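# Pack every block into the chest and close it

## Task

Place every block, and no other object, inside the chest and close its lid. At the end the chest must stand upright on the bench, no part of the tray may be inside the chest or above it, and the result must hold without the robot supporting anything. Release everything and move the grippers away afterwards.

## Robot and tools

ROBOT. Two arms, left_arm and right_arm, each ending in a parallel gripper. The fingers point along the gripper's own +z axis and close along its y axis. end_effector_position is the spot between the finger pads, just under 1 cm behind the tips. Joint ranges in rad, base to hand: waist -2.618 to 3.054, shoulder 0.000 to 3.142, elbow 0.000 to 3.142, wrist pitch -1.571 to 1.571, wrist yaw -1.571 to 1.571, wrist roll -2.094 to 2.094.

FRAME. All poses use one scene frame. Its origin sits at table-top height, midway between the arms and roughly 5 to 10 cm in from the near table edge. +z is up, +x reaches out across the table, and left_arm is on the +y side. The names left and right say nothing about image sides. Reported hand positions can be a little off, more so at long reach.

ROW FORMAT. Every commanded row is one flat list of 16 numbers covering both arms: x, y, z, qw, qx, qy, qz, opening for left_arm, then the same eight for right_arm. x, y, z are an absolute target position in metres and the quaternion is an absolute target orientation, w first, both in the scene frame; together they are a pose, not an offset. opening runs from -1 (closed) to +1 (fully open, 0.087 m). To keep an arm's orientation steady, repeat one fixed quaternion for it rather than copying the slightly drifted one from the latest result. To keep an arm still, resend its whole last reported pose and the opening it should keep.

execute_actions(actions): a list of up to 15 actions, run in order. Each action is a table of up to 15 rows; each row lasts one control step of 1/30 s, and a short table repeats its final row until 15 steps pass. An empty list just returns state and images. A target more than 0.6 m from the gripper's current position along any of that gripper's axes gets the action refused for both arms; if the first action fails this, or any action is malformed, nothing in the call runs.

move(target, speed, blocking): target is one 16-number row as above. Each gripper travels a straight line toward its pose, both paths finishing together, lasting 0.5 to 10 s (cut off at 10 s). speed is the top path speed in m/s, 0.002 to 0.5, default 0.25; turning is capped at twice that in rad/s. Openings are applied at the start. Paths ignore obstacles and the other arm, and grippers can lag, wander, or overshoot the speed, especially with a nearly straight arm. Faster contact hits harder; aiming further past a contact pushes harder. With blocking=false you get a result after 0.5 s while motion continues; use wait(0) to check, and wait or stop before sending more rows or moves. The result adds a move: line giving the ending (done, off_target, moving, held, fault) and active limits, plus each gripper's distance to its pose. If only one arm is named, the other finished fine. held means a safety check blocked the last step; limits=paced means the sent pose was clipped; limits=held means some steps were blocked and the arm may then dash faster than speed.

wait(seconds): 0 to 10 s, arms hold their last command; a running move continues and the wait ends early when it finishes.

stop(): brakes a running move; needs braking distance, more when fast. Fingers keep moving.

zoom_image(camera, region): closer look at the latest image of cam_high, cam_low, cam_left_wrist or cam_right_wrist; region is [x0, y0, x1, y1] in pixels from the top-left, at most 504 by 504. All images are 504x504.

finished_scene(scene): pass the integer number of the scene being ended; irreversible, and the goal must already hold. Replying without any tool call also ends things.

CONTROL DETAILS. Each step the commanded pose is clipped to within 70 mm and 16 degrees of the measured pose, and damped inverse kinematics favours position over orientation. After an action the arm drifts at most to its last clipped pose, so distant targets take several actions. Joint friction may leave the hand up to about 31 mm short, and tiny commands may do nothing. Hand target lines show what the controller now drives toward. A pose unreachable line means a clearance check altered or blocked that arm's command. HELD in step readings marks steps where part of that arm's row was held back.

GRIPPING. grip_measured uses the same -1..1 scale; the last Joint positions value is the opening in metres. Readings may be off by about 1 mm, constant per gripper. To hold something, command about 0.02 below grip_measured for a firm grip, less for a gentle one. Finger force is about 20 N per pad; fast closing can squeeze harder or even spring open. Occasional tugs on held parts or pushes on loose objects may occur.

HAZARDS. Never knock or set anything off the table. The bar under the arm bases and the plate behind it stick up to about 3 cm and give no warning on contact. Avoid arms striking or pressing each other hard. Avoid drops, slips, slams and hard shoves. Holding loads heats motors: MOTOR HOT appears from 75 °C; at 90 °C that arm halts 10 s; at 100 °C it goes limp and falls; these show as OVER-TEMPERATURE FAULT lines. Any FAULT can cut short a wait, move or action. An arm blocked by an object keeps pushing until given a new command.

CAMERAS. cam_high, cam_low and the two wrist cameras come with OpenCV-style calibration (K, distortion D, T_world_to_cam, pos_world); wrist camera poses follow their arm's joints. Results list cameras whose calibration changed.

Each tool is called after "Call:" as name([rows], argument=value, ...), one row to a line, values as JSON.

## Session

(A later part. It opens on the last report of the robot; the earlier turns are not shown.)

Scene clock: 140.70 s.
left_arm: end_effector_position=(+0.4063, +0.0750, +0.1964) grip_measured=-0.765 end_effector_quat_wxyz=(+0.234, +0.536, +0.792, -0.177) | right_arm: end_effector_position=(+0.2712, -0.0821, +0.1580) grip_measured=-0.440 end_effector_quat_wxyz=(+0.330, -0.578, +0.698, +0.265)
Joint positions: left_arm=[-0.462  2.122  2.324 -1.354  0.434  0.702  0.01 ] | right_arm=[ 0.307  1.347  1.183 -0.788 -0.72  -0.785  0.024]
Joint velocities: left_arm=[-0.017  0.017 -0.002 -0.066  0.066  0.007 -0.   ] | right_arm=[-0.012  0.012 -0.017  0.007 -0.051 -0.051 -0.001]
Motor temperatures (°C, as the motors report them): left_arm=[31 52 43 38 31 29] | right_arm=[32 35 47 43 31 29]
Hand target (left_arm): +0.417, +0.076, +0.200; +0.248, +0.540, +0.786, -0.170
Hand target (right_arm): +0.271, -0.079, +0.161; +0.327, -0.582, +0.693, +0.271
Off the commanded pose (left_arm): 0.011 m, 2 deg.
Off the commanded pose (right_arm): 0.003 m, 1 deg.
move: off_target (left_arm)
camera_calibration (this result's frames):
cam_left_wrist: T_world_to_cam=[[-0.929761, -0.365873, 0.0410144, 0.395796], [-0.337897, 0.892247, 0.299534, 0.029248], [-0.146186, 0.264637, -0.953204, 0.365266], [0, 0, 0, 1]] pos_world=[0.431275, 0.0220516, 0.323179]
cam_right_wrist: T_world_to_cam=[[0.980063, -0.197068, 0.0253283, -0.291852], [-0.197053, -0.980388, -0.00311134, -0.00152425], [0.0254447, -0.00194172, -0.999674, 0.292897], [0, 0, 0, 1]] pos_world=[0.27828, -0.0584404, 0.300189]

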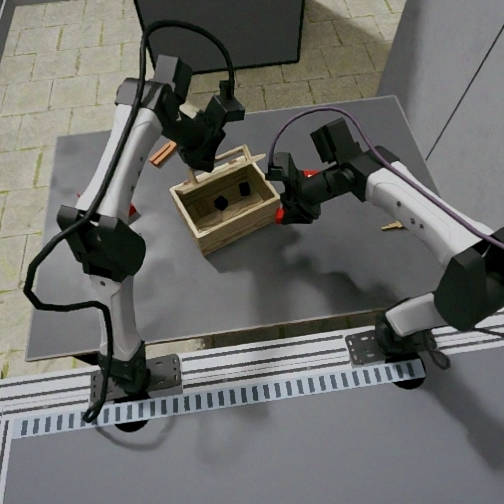

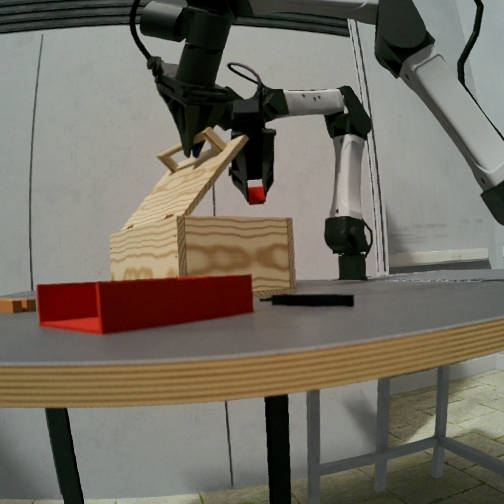

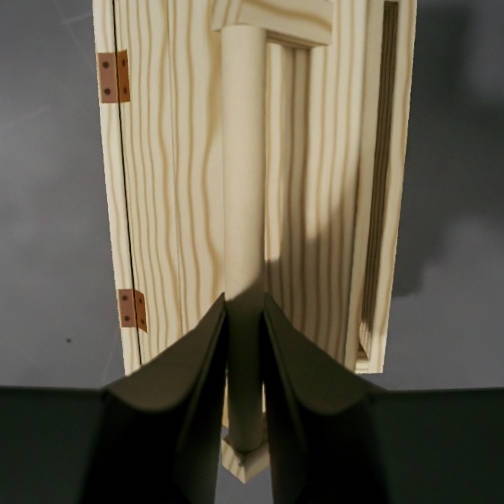

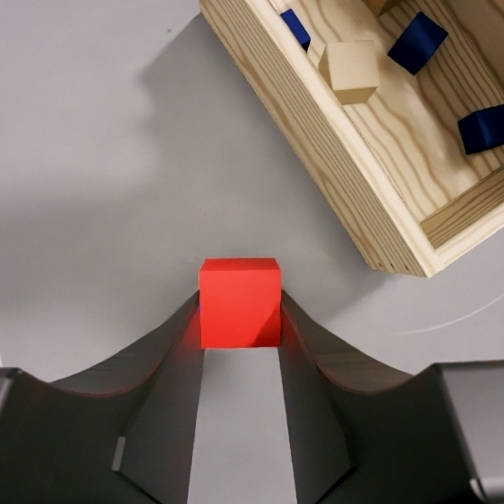

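Call:
move(target=[0.452,0.089,0.207,0.248,0.54,0.786,-0.17,-0.81,0.33,-0.03,0.16,0.324,-0.583,0.694,0.272,-0.49], speed=0.04)

Scene clock: 150.33 s.
left_arm: end_effector_position=(+0.4448, +0.0855, +0.2069) grip_measured=-0.765 end_effector_quat_wxyz=(+0.257, +0.535, +0.786, -0.173) | right_arm: end_effector_position=(+0.3241, -0.0356, +0.1568) grip_measured=-0.440 end_effector_quat_wxyz=(+0.315, -0.581, +0.698, +0.274)
Joint positions: left_arm=[-0.406  2.397  2.85  -1.578  0.458  0.751  0.01 ] | right_arm=[ 0.377  1.622  1.445 -0.768 -0.694 -0.727  0.024]
Joint velocities: left_arm=[ 0.007 -0.027  0.012 -0.022 -0.037 -0.022 -0.001] | right_arm=[-0.012 -0.002  0.017  0.022  0.051 -0.022  0.   ]
Motor temperatures (°C, as the motors report them): left_arm=[31 52 43 38 31 29] | right_arm=[32 36 48 43 31 29]
Hand target (left_arm): +0.451, +0.090, +0.206; +0.262, +0.537, +0.784, -0.168
Hand target (right_arm): +0.330, -0.030, +0.161; +0.324, -0.583, +0.694, +0.272
Off the commanded pose (left_arm): 0.008 m, 1 deg.
Off the commanded pose (right_arm): 0.009 m, 1 deg.
elbow stopped short (left arm): the move would have taken joint 3 (elbow) straighter than the controller allows; a more bent joint 3 avoids this.
move: done
camera_calibration (this result's frames):
cam_left_wrist: T_world_to_cam=[[-0.928683, -0.37079, 0.00787181, 0.441784], [-0.355543, 0.896132, 0.265588, 0.0442479], [-0.105532, 0.243848, -0.964055, 0.364076], [0, 0, 0, 1]] pos_world=[0.464431, 0.0353781, 0.33576]
cam_right_wrist: T_world_to_cam=[[0.983764, -0.179443, -0.00285016, -0.330617], [-0.179405, -0.98372, 0.0104252, 0.046579], [-0.00467449, -0.00974459, -0.999942, 0.299894], [0, 0, 0, 1]] pos_world=[0.335008, -0.0105841, 0.298449]

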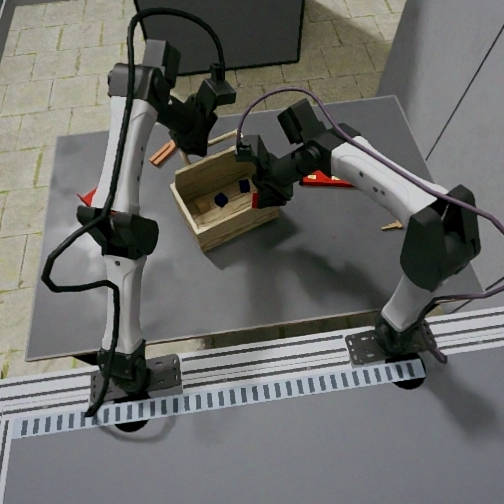

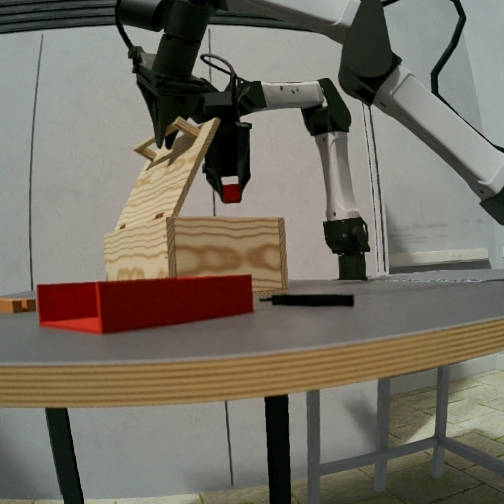

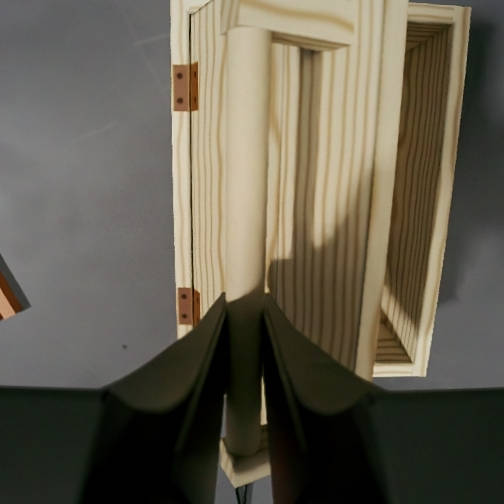

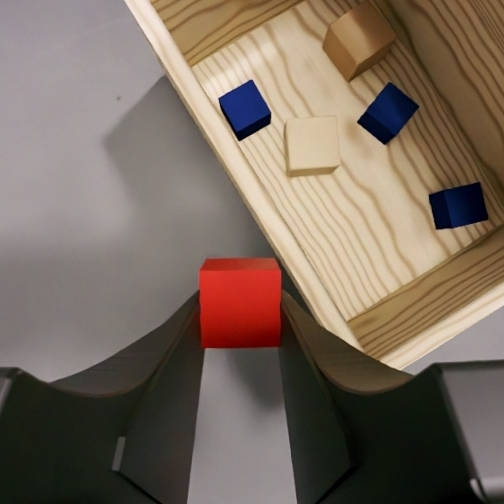

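Call:
move(target=[0.452,0.089,0.207,0.248,0.54,0.786,-0.17,-0.81,0.395,0.0,0.155,0.324,-0.583,0.694,0.272,-0.49], speed=0.04)

Scene clock: 159.43 s.
left_arm: end_effector_position=(+0.4454, +0.0866, +0.2069) grip_measured=-0.766 end_effector_quat_wxyz=(+0.257, +0.534, +0.786, -0.173) | right_arm: end_effector_position=(+0.3948, -0.0026, +0.1552) grip_measured=-0.440 end_effector_quat_wxyz=(+0.327, -0.583, +0.693, +0.270)
Joint positions: left_arm=[-0.403  2.397  2.85  -1.578  0.459  0.751  0.01 ] | right_arm=[ 0.377  1.907  1.779 -0.789 -0.693 -0.726  0.024]
Joint velocities: left_arm=[-0.012 -0.017 -0.012 -0.022 -0.037 -0.022 -0.002] | right_arm=[ 0.002 -0.012  0.002 -0.081 -0.037 -0.007  0.002]
Motor temperatures (°C, as the motors report them): left_arm=[31 53 43 38 31 29] | right_arm=[32 37 49 43 31 29]
Hand target (left_arm): +0.451, +0.089, +0.207; +0.264, +0.536, +0.784, -0.167
Hand target (right_arm): +0.395, +0.000, +0.156; +0.324, -0.583, +0.694, +0.272
Off the commanded pose (left_arm): 0.007 m, 1 deg.
Off the commanded pose (right_arm): 0.003 m, 0 deg.
elbow stopped short (left arm): the move would have taken joint 3 (elbow) straighter than the controller allows; a more bent joint 3 avoids this.
move: done
camera_calibration (this result's frames):
cam_left_wrist: T_world_to_cam=[[-0.927867, -0.372828, 0.00787784, 0.442521], [-0.357535, 0.895414, 0.265335, 0.044431], [-0.105978, 0.243379, -0.964124, 0.364131], [0, 0, 0, 1]] pos_world=[0.465076, 0.0365782, 0.335792]
cam_right_wrist: T_world_to_cam=[[0.983478, -0.179893, 0.0202456, -0.39775], [-0.179815, -0.983684, -0.00564389, 0.0943527], [0.0209306, 0.00191018, -0.999779, 0.288857], [0, 0, 0, 1]] pos_world=[0.402098, 0.0207091, 0.297378]

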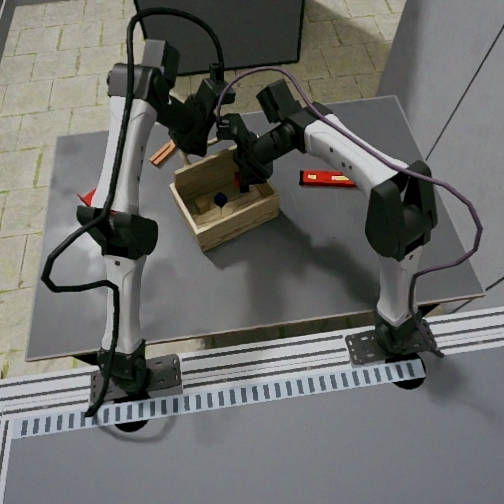

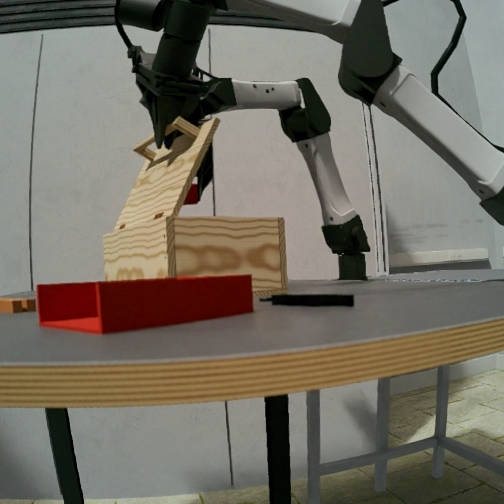

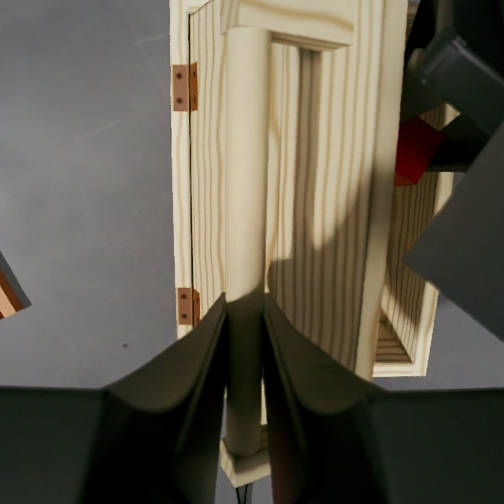

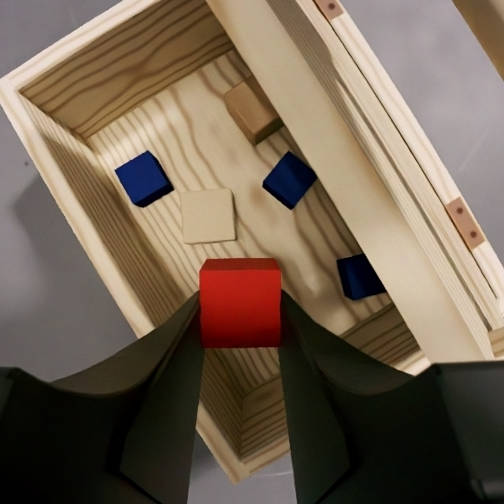

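Call:
move(target=[0.452,0.089,0.207,0.248,0.54,0.786,-0.17,-0.81,0.395,-0.015,0.075,0.324,-0.583,0.694,0.272,-0.49], speed=0.03)

Scene clock: 168.70 s.
left_arm: end_effector_position=(+0.4475, +0.0902, +0.2053) grip_measured=-0.766 end_effector_quat_wxyz=(+0.255, +0.534, +0.790, -0.162) | right_arm: end_effector_position=(+0.3967, -0.0067, +0.0959) grip_measured=-0.440 end_effector_quat_wxyz=(+0.340, -0.586, +0.681, +0.280)
Joint positions: left_arm=[-0.403  2.398  2.85  -1.578  0.437  0.752  0.01 ] | right_arm=[ 0.358  1.907  1.525 -0.52  -0.733 -0.747  0.024]
Joint velocities: left_arm=[-0.002 -0.027 -0.012  0.037 -0.007 -0.022  0.002] | right_arm=[-0.002 -0.002  0.017  0.081  0.007 -0.037 -0.   ]
Motor temperatures (°C, as the motors report them): left_arm=[31 54 43 38 31 29] | right_arm=[32 40 49 43 31 29]
Hand target (left_arm): +0.451, +0.089, +0.207; +0.264, +0.536, +0.784, -0.167
Hand target (right_arm): +0.395, -0.015, +0.075; +0.323, -0.583, +0.694, +0.272
Off the commanded pose (left_arm): 0.005 m, 1 deg.
Off the commanded pose (right_arm): 0.023 m, 3 deg.
elbow stopped short (left arm): the move would have taken joint 3 (elbow) straighter than the controller allows; a more bent joint 3 avoids this.
move: off_target (right_arm)
camera_calibration (this result's frames):
cam_left_wrist: T_world_to_cam=[[-0.924273, -0.3817, -0.00496186, 0.44772], [-0.367723, 0.886789, 0.279972, 0.0447734], [-0.102465, 0.260595, -0.959995, 0.357937], [0, 0, 0, 1]] pos_world=[0.466955, 0.0379135, 0.333304]
cam_right_wrist: T_world_to_cam=[[0.986112, -0.163221, 0.0306899, -0.40107], [-0.161959, -0.985991, -0.0398956, 0.0865218], [0.0367718, 0.034371, -0.998732, 0.223362], [0, 0, 0, 1]] pos_world=[0.4013, 0.0121696, 0.238839]

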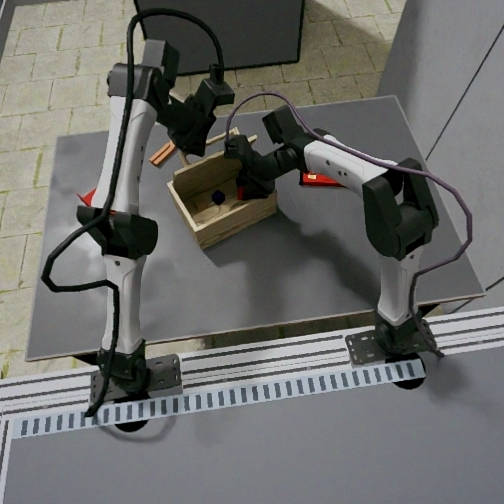

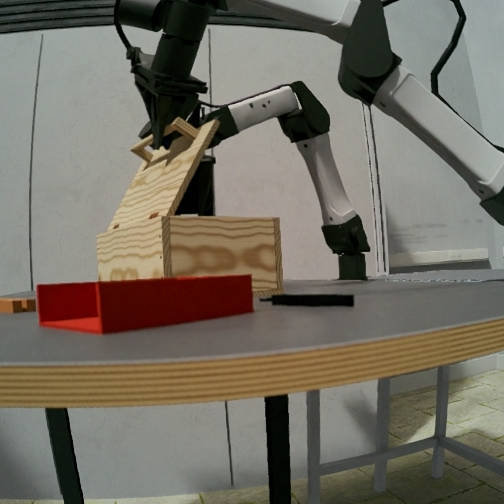

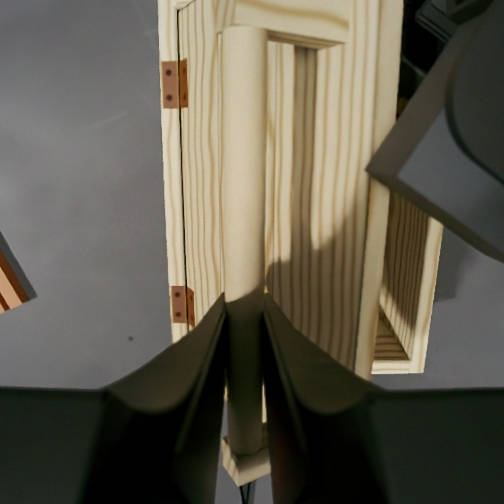

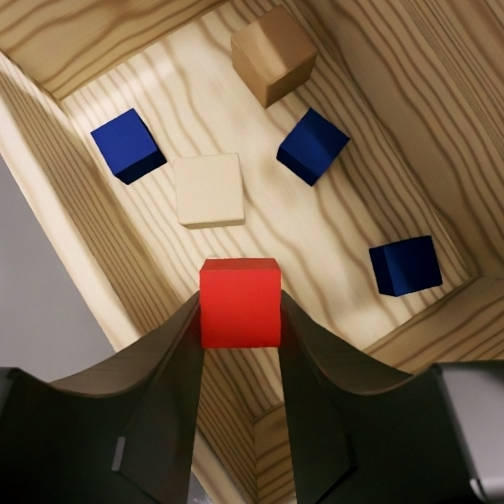

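Contact is shoving the chest; release here.

Call:
move(target=[0.452,0.089,0.207,0.248,0.54,0.786,-0.17,-0.81,0.396,-0.005,0.098,0.324,-0.583,0.694,0.272,-0.25], speed=0.03)

Call:
move(target=[0.452,0.089,0.207,0.248,0.54,0.786,-0.17,-0.81,0.375,-0.012,0.15,0.324,-0.583,0.694,0.272,-0.25], speed=0.05)

Call:
move(target=[0.430,0.082,0.202,0.248,0.54,0.786,-0.17,-0.81,0.25,-0.15,0.19,0.324,-0.583,0.694,0.272,-0.25], speed=0.08)

Scene clock: 178.77 s.
left_arm: end_effector_position=(+0.4475, +0.0903, +0.2052) grip_measured=-0.766 end_effector_quat_wxyz=(+0.255, +0.535, +0.789, -0.162) | right_arm: end_effector_position=(+0.3963, -0.0068, +0.1000) grip_measured=-0.250 end_effector_quat_wxyz=(+0.332, -0.584, +0.689, +0.270)
Joint positions: left_arm=[-0.403  2.398  2.85  -1.578  0.437  0.755  0.01 ] | right_arm=[ 0.367  1.907  1.555 -0.561 -0.702 -0.738  0.033]
Joint velocities: left_arm=[-0.007 -0.002 -0.007  0.022  0.022  0.022  0.001] | right_arm=[-0.017 -0.002 -0.007 -0.022  0.037 -0.066  0.001]
Motor temperatures (°C, as the motors report them): left_arm=[31 54 43 38 31 29] | right_arm=[32 42 48 43 31 29]
Hand target (left_arm): +0.452, +0.089, +0.207; +0.264, +0.537, +0.784, -0.167
Hand target (right_arm): +0.396, -0.005, +0.098; +0.324, -0.583, +0.694, +0.272
Off the commanded pose (left_arm): 0.005 m, 1 deg.
Off the commanded pose (right_arm): 0.003 m, 1 deg.
elbow stopped short (left arm): the move would have taken joint 3 (elbow) straighter than the controller allows; a more bent joint 3 avoids this.
move: done
camera_calibration (this result's frames):
cam_left_wrist: T_world_to_cam=[[-0.925217, -0.379389, -0.00615082, 0.448171], [-0.365762, 0.887437, 0.28049, 0.0436336], [-0.100956, 0.261764, -0.959837, 0.357035], [0, 0, 0, 1]] pos_world=[0.46666, 0.0378501, 0.333214]
cam_right_wrist: T_world_to_cam=[[0.983886, -0.176497, 0.0286022, -0.399827], [-0.176153, -0.984261, -0.0141373, 0.0895751], [0.0306472, 0.00887109, -0.999491, 0.229792], [0, 0, 0, 1]] pos_world=[0.402121, 0.0155585, 0.242377]

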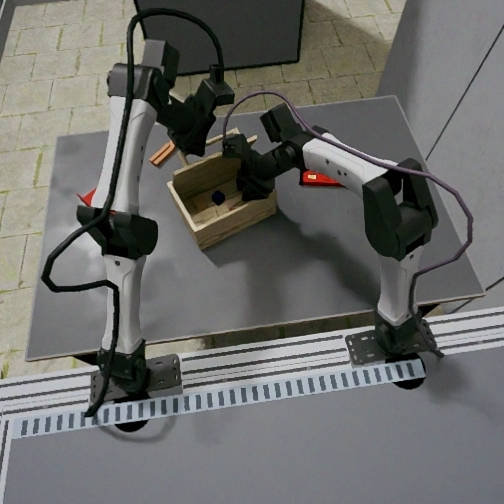

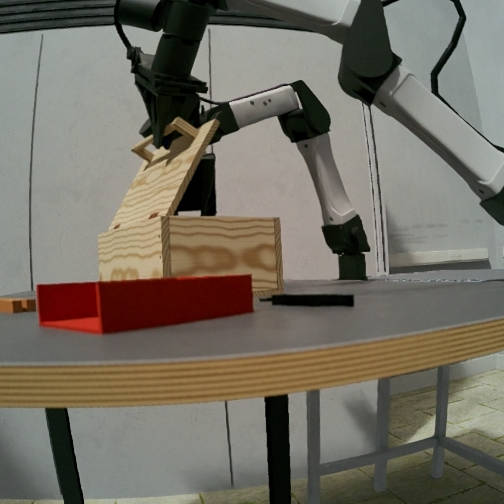

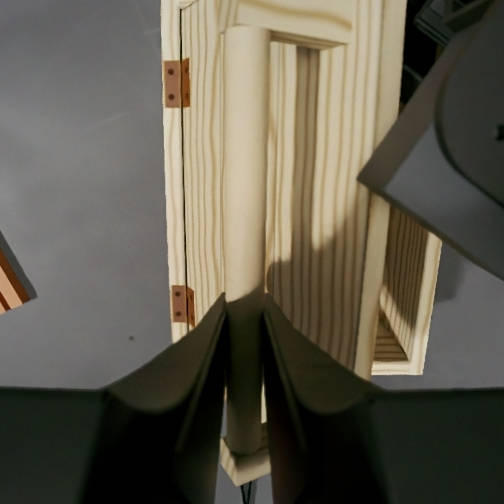

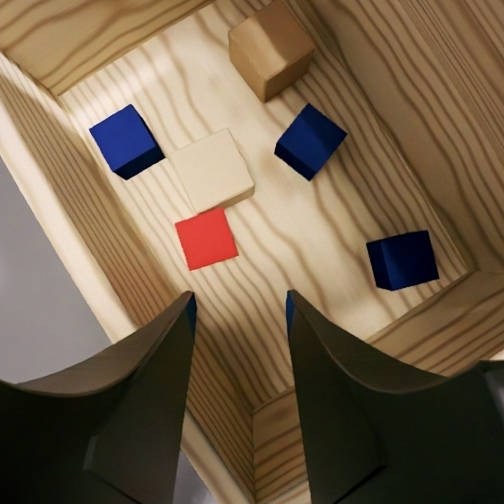

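Scene clock: 180.33 s.
left_arm: end_effector_position=(+0.4475, +0.0903, +0.2052) grip_measured=-0.766 end_effector_quat_wxyz=(+0.255, +0.535, +0.789, -0.162) | right_arm: end_effector_position=(+0.3764, -0.0139, +0.1350) grip_measured=-0.250 end_effector_quat_wxyz=(+0.315, -0.582, +0.698, +0.274)
Joint positions: left_arm=[-0.403  2.398  2.85  -1.578  0.437  0.755  0.01 ] | right_arm=[ 0.371  1.842  1.623 -0.73  -0.698 -0.734  0.033]
Joint velocities: left_arm=[ 0.002 -0.002 -0.012  0.007  0.037 -0.037  0.   ] | right_arm=[-0.002  0.022  0.002 -0.007  0.007  0.007 -0.   ]
Motor temperatures (°C, as the motors report them): left_arm=[31 54 43 38 31 29] | right_arm=[32 43 48 43 31 29]
Hand target (left_arm): +0.452, +0.089, +0.207; +0.264, +0.536, +0.784, -0.167
Hand target (right_arm): +0.374, -0.012, +0.150; +0.324, -0.583, +0.694, +0.272
Off the commanded pose (left_arm): 0.005 m, 1 deg.
Off the commanded pose (right_arm): 0.015 m, 1 deg.
elbow stopped short (left arm): the move would have taken joint 3 (elbow) straighter than the controller allows; a more bent joint 3 avoids this.
move: off_target (right_arm)
camera_calibration (this result's frames):
cam_left_wrist: T_world_to_cam=[[-0.925217, -0.379389, -0.00615082, 0.448171], [-0.365762, 0.887437, 0.28049, 0.0436336], [-0.100956, 0.261764, -0.959837, 0.357035], [0, 0, 0, 1]] pos_world=[0.46666, 0.0378501, 0.333214]
cam_right_wrist: T_world_to_cam=[[0.983902, -0.178689, -0.00257438, -0.3783], [-0.178657, -0.983865, 0.00958753, 0.0773422], [-0.00424602, -0.00897326, -0.999951, 0.278449], [0, 0, 0, 1]] pos_world=[0.38721, 0.0109949, 0.27672]

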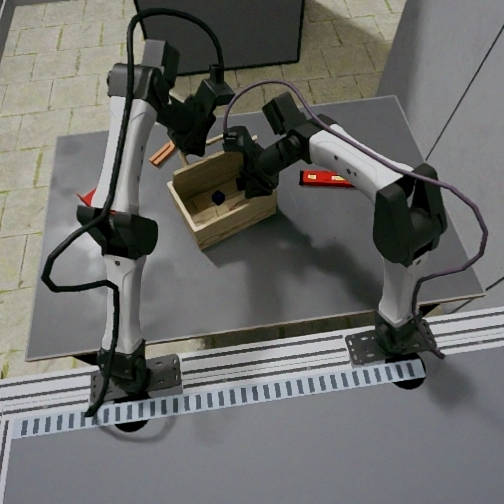

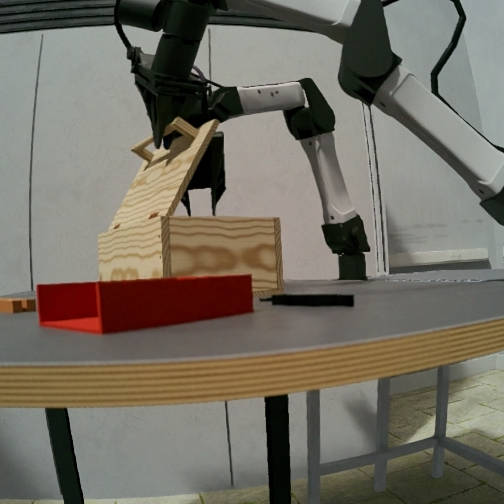

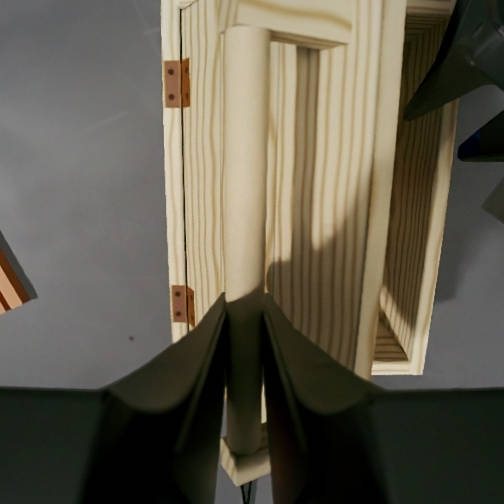

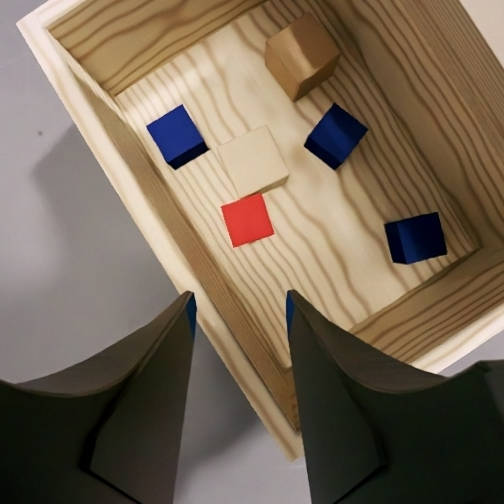

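Scene clock: 183.27 s.
left_arm: end_effector_position=(+0.4393, +0.0868, +0.2021) grip_measured=-0.766 end_effector_quat_wxyz=(+0.255, +0.540, +0.786, -0.160) | right_arm: end_effector_position=(+0.2556, -0.1471, +0.1862) grip_measured=-0.250 end_effector_quat_wxyz=(+0.323, -0.586, +0.694, +0.268)
Joint positions: left_arm=[-0.418  2.255  2.565 -1.433  0.429  0.754  0.01 ] | right_arm=[ 0.057  1.32   1.305 -1.187 -0.845 -1.126  0.033]
Joint velocities: left_arm=[ 0.007  0.007  0.012 -0.007 -0.007 -0.051  0.002] | right_arm=[-0.022 -0.027 -0.017 -0.051 -0.022 -0.022 -0.   ]
Motor temperatures (°C, as the motors report them): left_arm=[31 55 42 38 31 29] | right_arm=[32 43 48 42 31 29]
Hand target (left_arm): +0.430, +0.082, +0.202; +0.248, +0.540, +0.786, -0.170
Hand target (right_arm): +0.249, -0.149, +0.187; +0.323, -0.584, +0.694, +0.272
Off the commanded pose (left_arm): 0.010 m, 1 deg.
Off the commanded pose (right_arm): 0.007 m, 1 deg.
move: done
camera_calibration (this result's frames):
cam_left_wrist: T_world_to_cam=[[-0.929519, -0.368543, -0.01309, 0.441566], [-0.356926, 0.89016, 0.28323, 0.0399643], [-0.0927303, 0.26794, -0.958963, 0.3498], [0, 0, 0, 1]] pos_world=[0.457146, 0.0334361, 0.329906]
cam_right_wrist: T_world_to_cam=[[0.984197, -0.175898, 0.0203811, -0.287084], [-0.176043, -0.984367, 0.00549778, -0.0757378], [0.0190954, -0.00899883, -0.999777, 0.321915], [0, 0, 0, 1]] pos_world=[0.263067, -0.122155, 0.32811]

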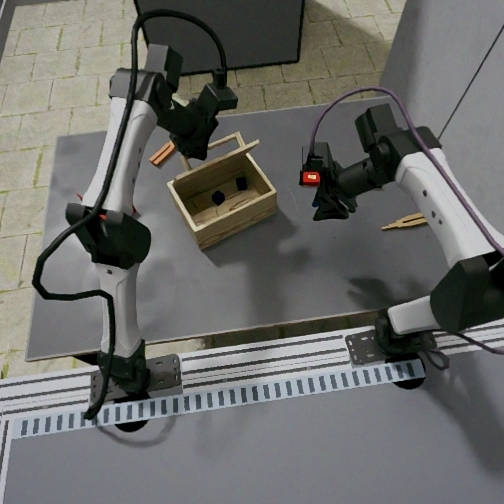

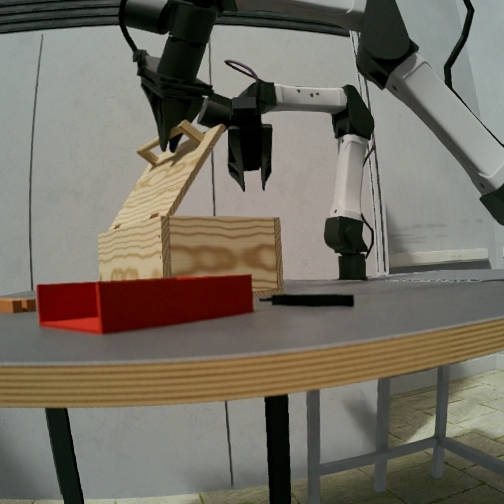

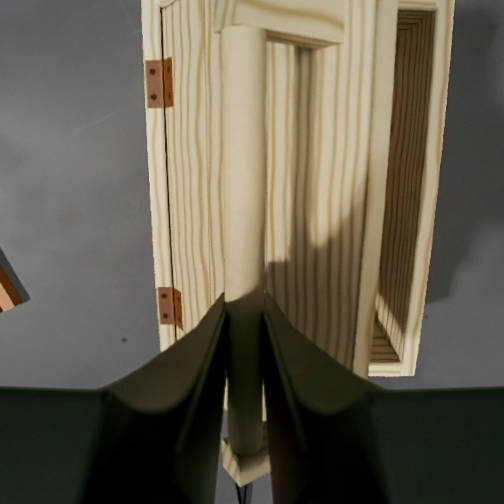

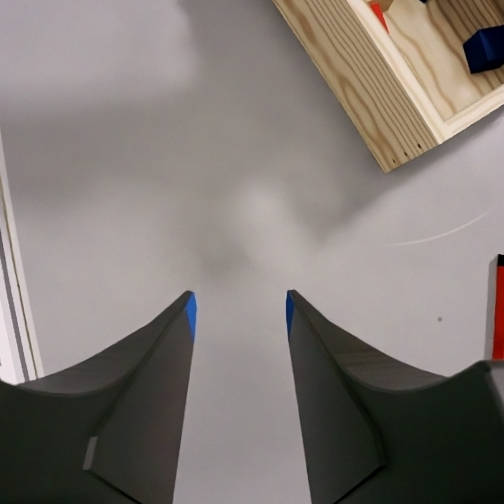

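Chest shifted ~1 cm along n; lag offsets that.

Call:
move(target=[0.395,0.068,0.185,0.248,0.54,0.786,-0.17,-0.81,0.25,-0.15,0.19,0.324,-0.583,0.694,0.272,-0.25], speed=0.03)

Call:
move(target=[0.368,0.058,0.153,0.248,0.54,0.786,-0.17,-0.81,0.25,-0.15,0.19,0.324,-0.583,0.694,0.272,-0.25], speed=0.03)

Call:
move(target=[0.355,0.053,0.112,0.248,0.54,0.786,-0.17,-0.81,0.25,-0.15,0.19,0.324,-0.583,0.694,0.272,-0.25], speed=0.025)

Scene clock: 195.50 s.
left_arm: end_effector_position=(+0.4060, +0.0729, +0.1828) grip_measured=-0.767 end_effector_quat_wxyz=(+0.251, +0.541, +0.787, -0.157) | right_arm: end_effector_position=(+0.2539, -0.1485, +0.1858) grip_measured=-0.250 end_effector_quat_wxyz=(+0.320, -0.585, +0.695, +0.270)
Joint positions: left_arm=[-0.481  2.031  2.117 -1.192  0.394  0.696  0.01 ] | right_arm=[ 0.051  1.32   1.305 -1.199 -0.848 -1.134  0.033]
Joint velocities: left_arm=[-0.007 -0.012 -0.017  0.007  0.037 -0.051  0.   ] | right_arm=[-0.012 -0.012  0.002 -0.007 -0.037  0.051 -0.001]
Motor temperatures (°C, as the motors report them): left_arm=[31 56 41 38 31 29] | right_arm=[32 42 47 41 31 29]
Hand target (left_arm): +0.396, +0.067, +0.186; +0.248, +0.540, +0.786, -0.170
Hand target (right_arm): +0.250, -0.150, +0.190; +0.324, -0.583, +0.694, +0.272
Off the commanded pose (left_arm): 0.012 m, 2 deg.
Off the commanded pose (right_arm): 0.006 m, 1 deg.
move: off_target (left_arm)
camera_calibration (this result's frames):
cam_left_wrist: T_world_to_cam=[[-0.929323, -0.36901, -0.013819, 0.405375], [-0.356577, 0.887029, 0.293313, 0.0441745], [-0.0959777, 0.27751, -0.955916, 0.331963], [0, 0, 0, 1]] pos_world=[0.424337, 0.01828, 0.309974]
cam_right_wrist: T_world_to_cam=[[0.984221, -0.176428, 0.0135073, -0.284498], [-0.176526, -0.984275, 0.00646662, -0.0775066], [0.012154, -0.00874898, -0.999888, 0.323389], [0, 0, 0, 1]] pos_world=[0.262397, -0.123652, 0.327696]

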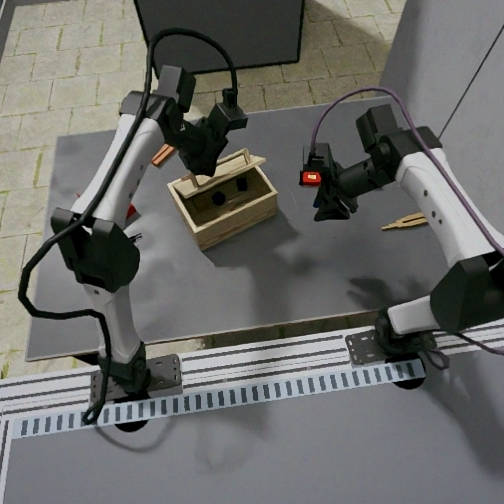

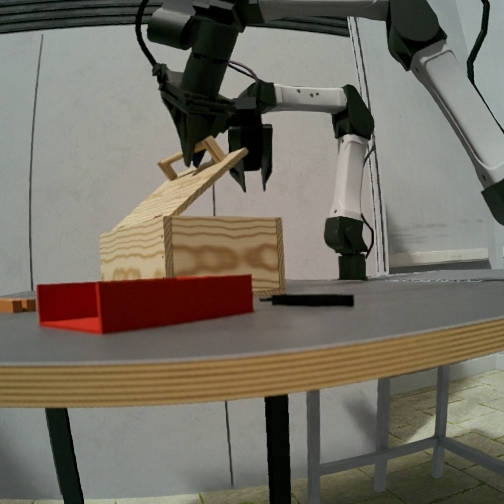

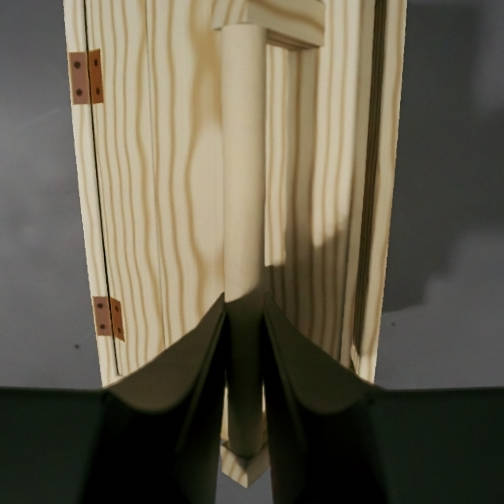

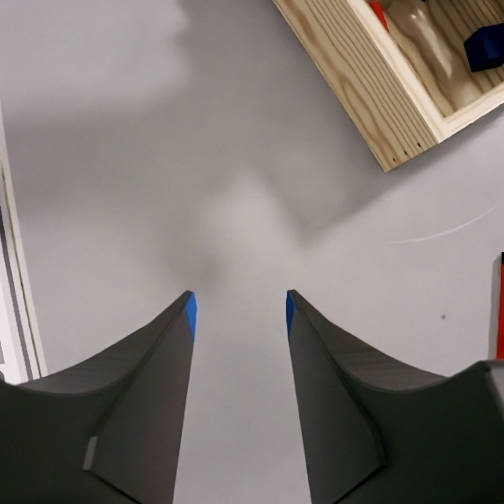

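Scene clock: 197.43 s.
left_arm: end_effector_position=(+0.3800, +0.0620, +0.1529) grip_measured=-0.770 end_effector_quat_wxyz=(+0.255, +0.541, +0.786, -0.156) | right_arm: end_effector_position=(+0.2539, -0.1485, +0.1858) grip_measured=-0.250 end_effector_quat_wxyz=(+0.320, -0.585, +0.695, +0.270)
Joint positions: left_arm=[-0.534  1.896  1.8   -0.983  0.369  0.645  0.01 ] | right_arm=[ 0.051  1.32   1.305 -1.199 -0.848 -1.134  0.033]
Joint velocities: left_arm=[ 0.002  0.012 -0.002  0.066  0.022 -0.037 -0.001] | right_arm=[ 0.002  0.007 -0.012 -0.007  0.022  0.051 -0.   ]
Motor temperatures (°C, as the motors report them): left_arm=[31 56 41 38 31 29] | right_arm=[32 42 47 41 31 29]
Hand target (left_arm): +0.368, +0.058, +0.153; +0.248, +0.540, +0.786, -0.169
Hand target (right_arm): +0.250, -0.150, +0.190; +0.324, -0.583, +0.694, +0.272
Off the commanded pose (left_arm): 0.013 m, 2 deg.
Off the commanded pose (right_arm): 0.006 m, 1 deg.
move: off_target (left_arm)
camera_calibration (this result's frames):
cam_left_wrist: T_world_to_cam=[[-0.92888, -0.369883, -0.0191971, 0.377486], [-0.359402, 0.887608, 0.288066, 0.0551482], [-0.0895113, 0.274478, -0.957418, 0.301893], [0, 0, 0, 1]] pos_world=[0.397483, 0.00781262, 0.280398]
cam_right_wrist: T_world_to_cam=[[0.984221, -0.176428, 0.0135073, -0.284498], [-0.176526, -0.984275, 0.00646662, -0.0775066], [0.012154, -0.00874898, -0.999888, 0.323389], [0, 0, 0, 1]] pos_world=[0.262397, -0.123652, 0.327696]

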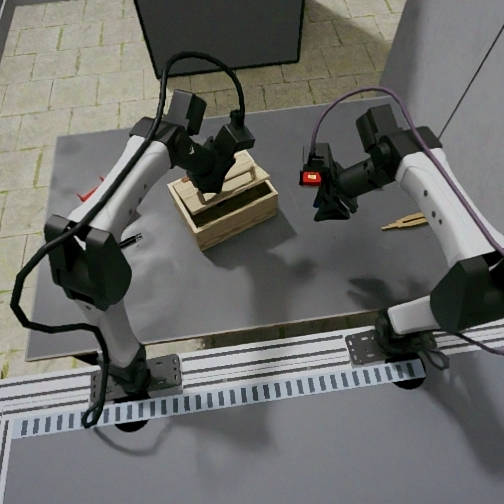

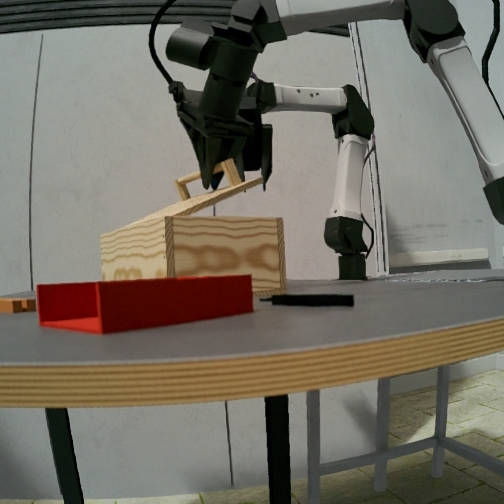

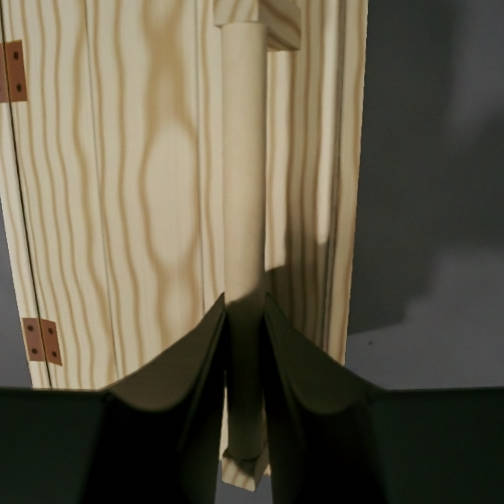

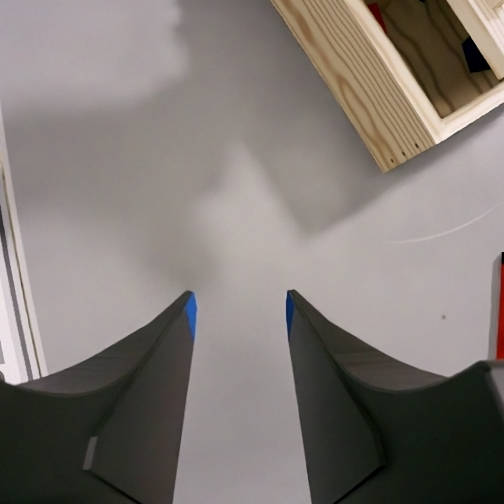

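Scene clock: 199.63 s.
left_arm: end_effector_position=(+0.3642, +0.0551, +0.1156) grip_measured=-0.773 end_effector_quat_wxyz=(+0.256, +0.542, +0.784, -0.161) | right_arm: end_effector_position=(+0.2539, -0.1486, +0.1858) grip_measured=-0.250 end_effector_quat_wxyz=(+0.320, -0.585, +0.695, +0.270)
Joint positions: left_arm=[-0.564  1.84   1.574 -0.802  0.366  0.617  0.01 ] | right_arm=[ 0.051  1.32   1.305 -1.2   -0.848 -1.134  0.033]
Joint velocities: left_arm=[-0.012 -0.012 -0.012 -0.051 -0.037 -0.022 -0.001] | right_arm=[-0.007 -0.012 -0.002  0.007 -0.007 -0.022  0.   ]
Motor temperatures (°C, as the motors report them): left_arm=[31 56 41 38 31 29] | right_arm=[32 42 47 41 31 29]
Hand target (left_arm): +0.355, +0.053, +0.112; +0.248, +0.540, +0.786, -0.170
Hand target (right_arm): +0.250, -0.150, +0.190; +0.324, -0.583, +0.694, +0.272
Off the commanded pose (left_arm): 0.010 m, 1 deg.
Off the commanded pose (right_arm): 0.006 m, 1 deg.
move: done
camera_calibration (this result's frames):
cam_left_wrist: T_world_to_cam=[[-0.931074, -0.364588, -0.0132964, 0.359316], [-0.35346, 0.892429, 0.280421, 0.0648104], [-0.0903719, 0.265792, -0.959785, 0.267741], [0, 0, 0, 1]] pos_world=[0.381654, 0.00200021, 0.243577]
cam_right_wrist: T_world_to_cam=[[0.984264, -0.176194, 0.013432, -0.284398], [-0.176293, -0.984316, 0.00657374, -0.0776152], [0.0120631, -0.00883827, -0.999888, 0.323379], [0, 0, 0, 1]] pos_world=[0.262339, -0.123649, 0.327673]

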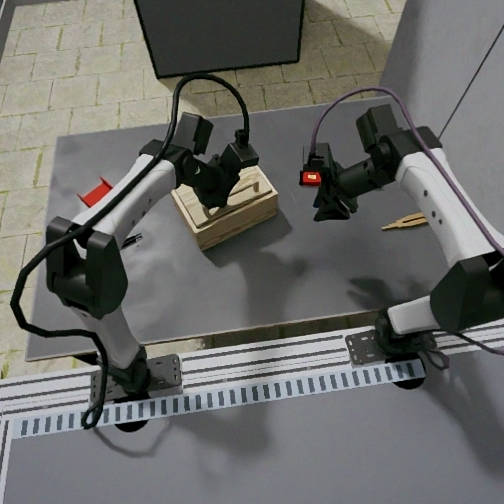

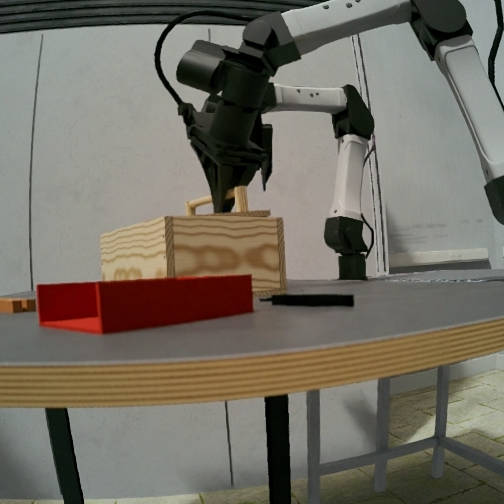

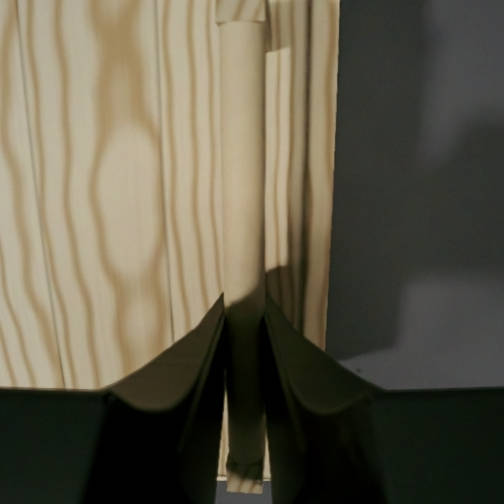

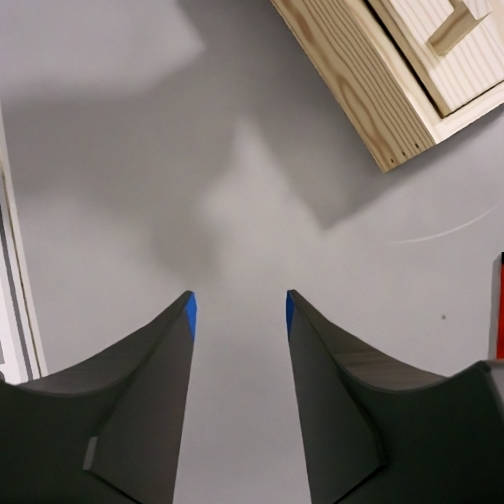

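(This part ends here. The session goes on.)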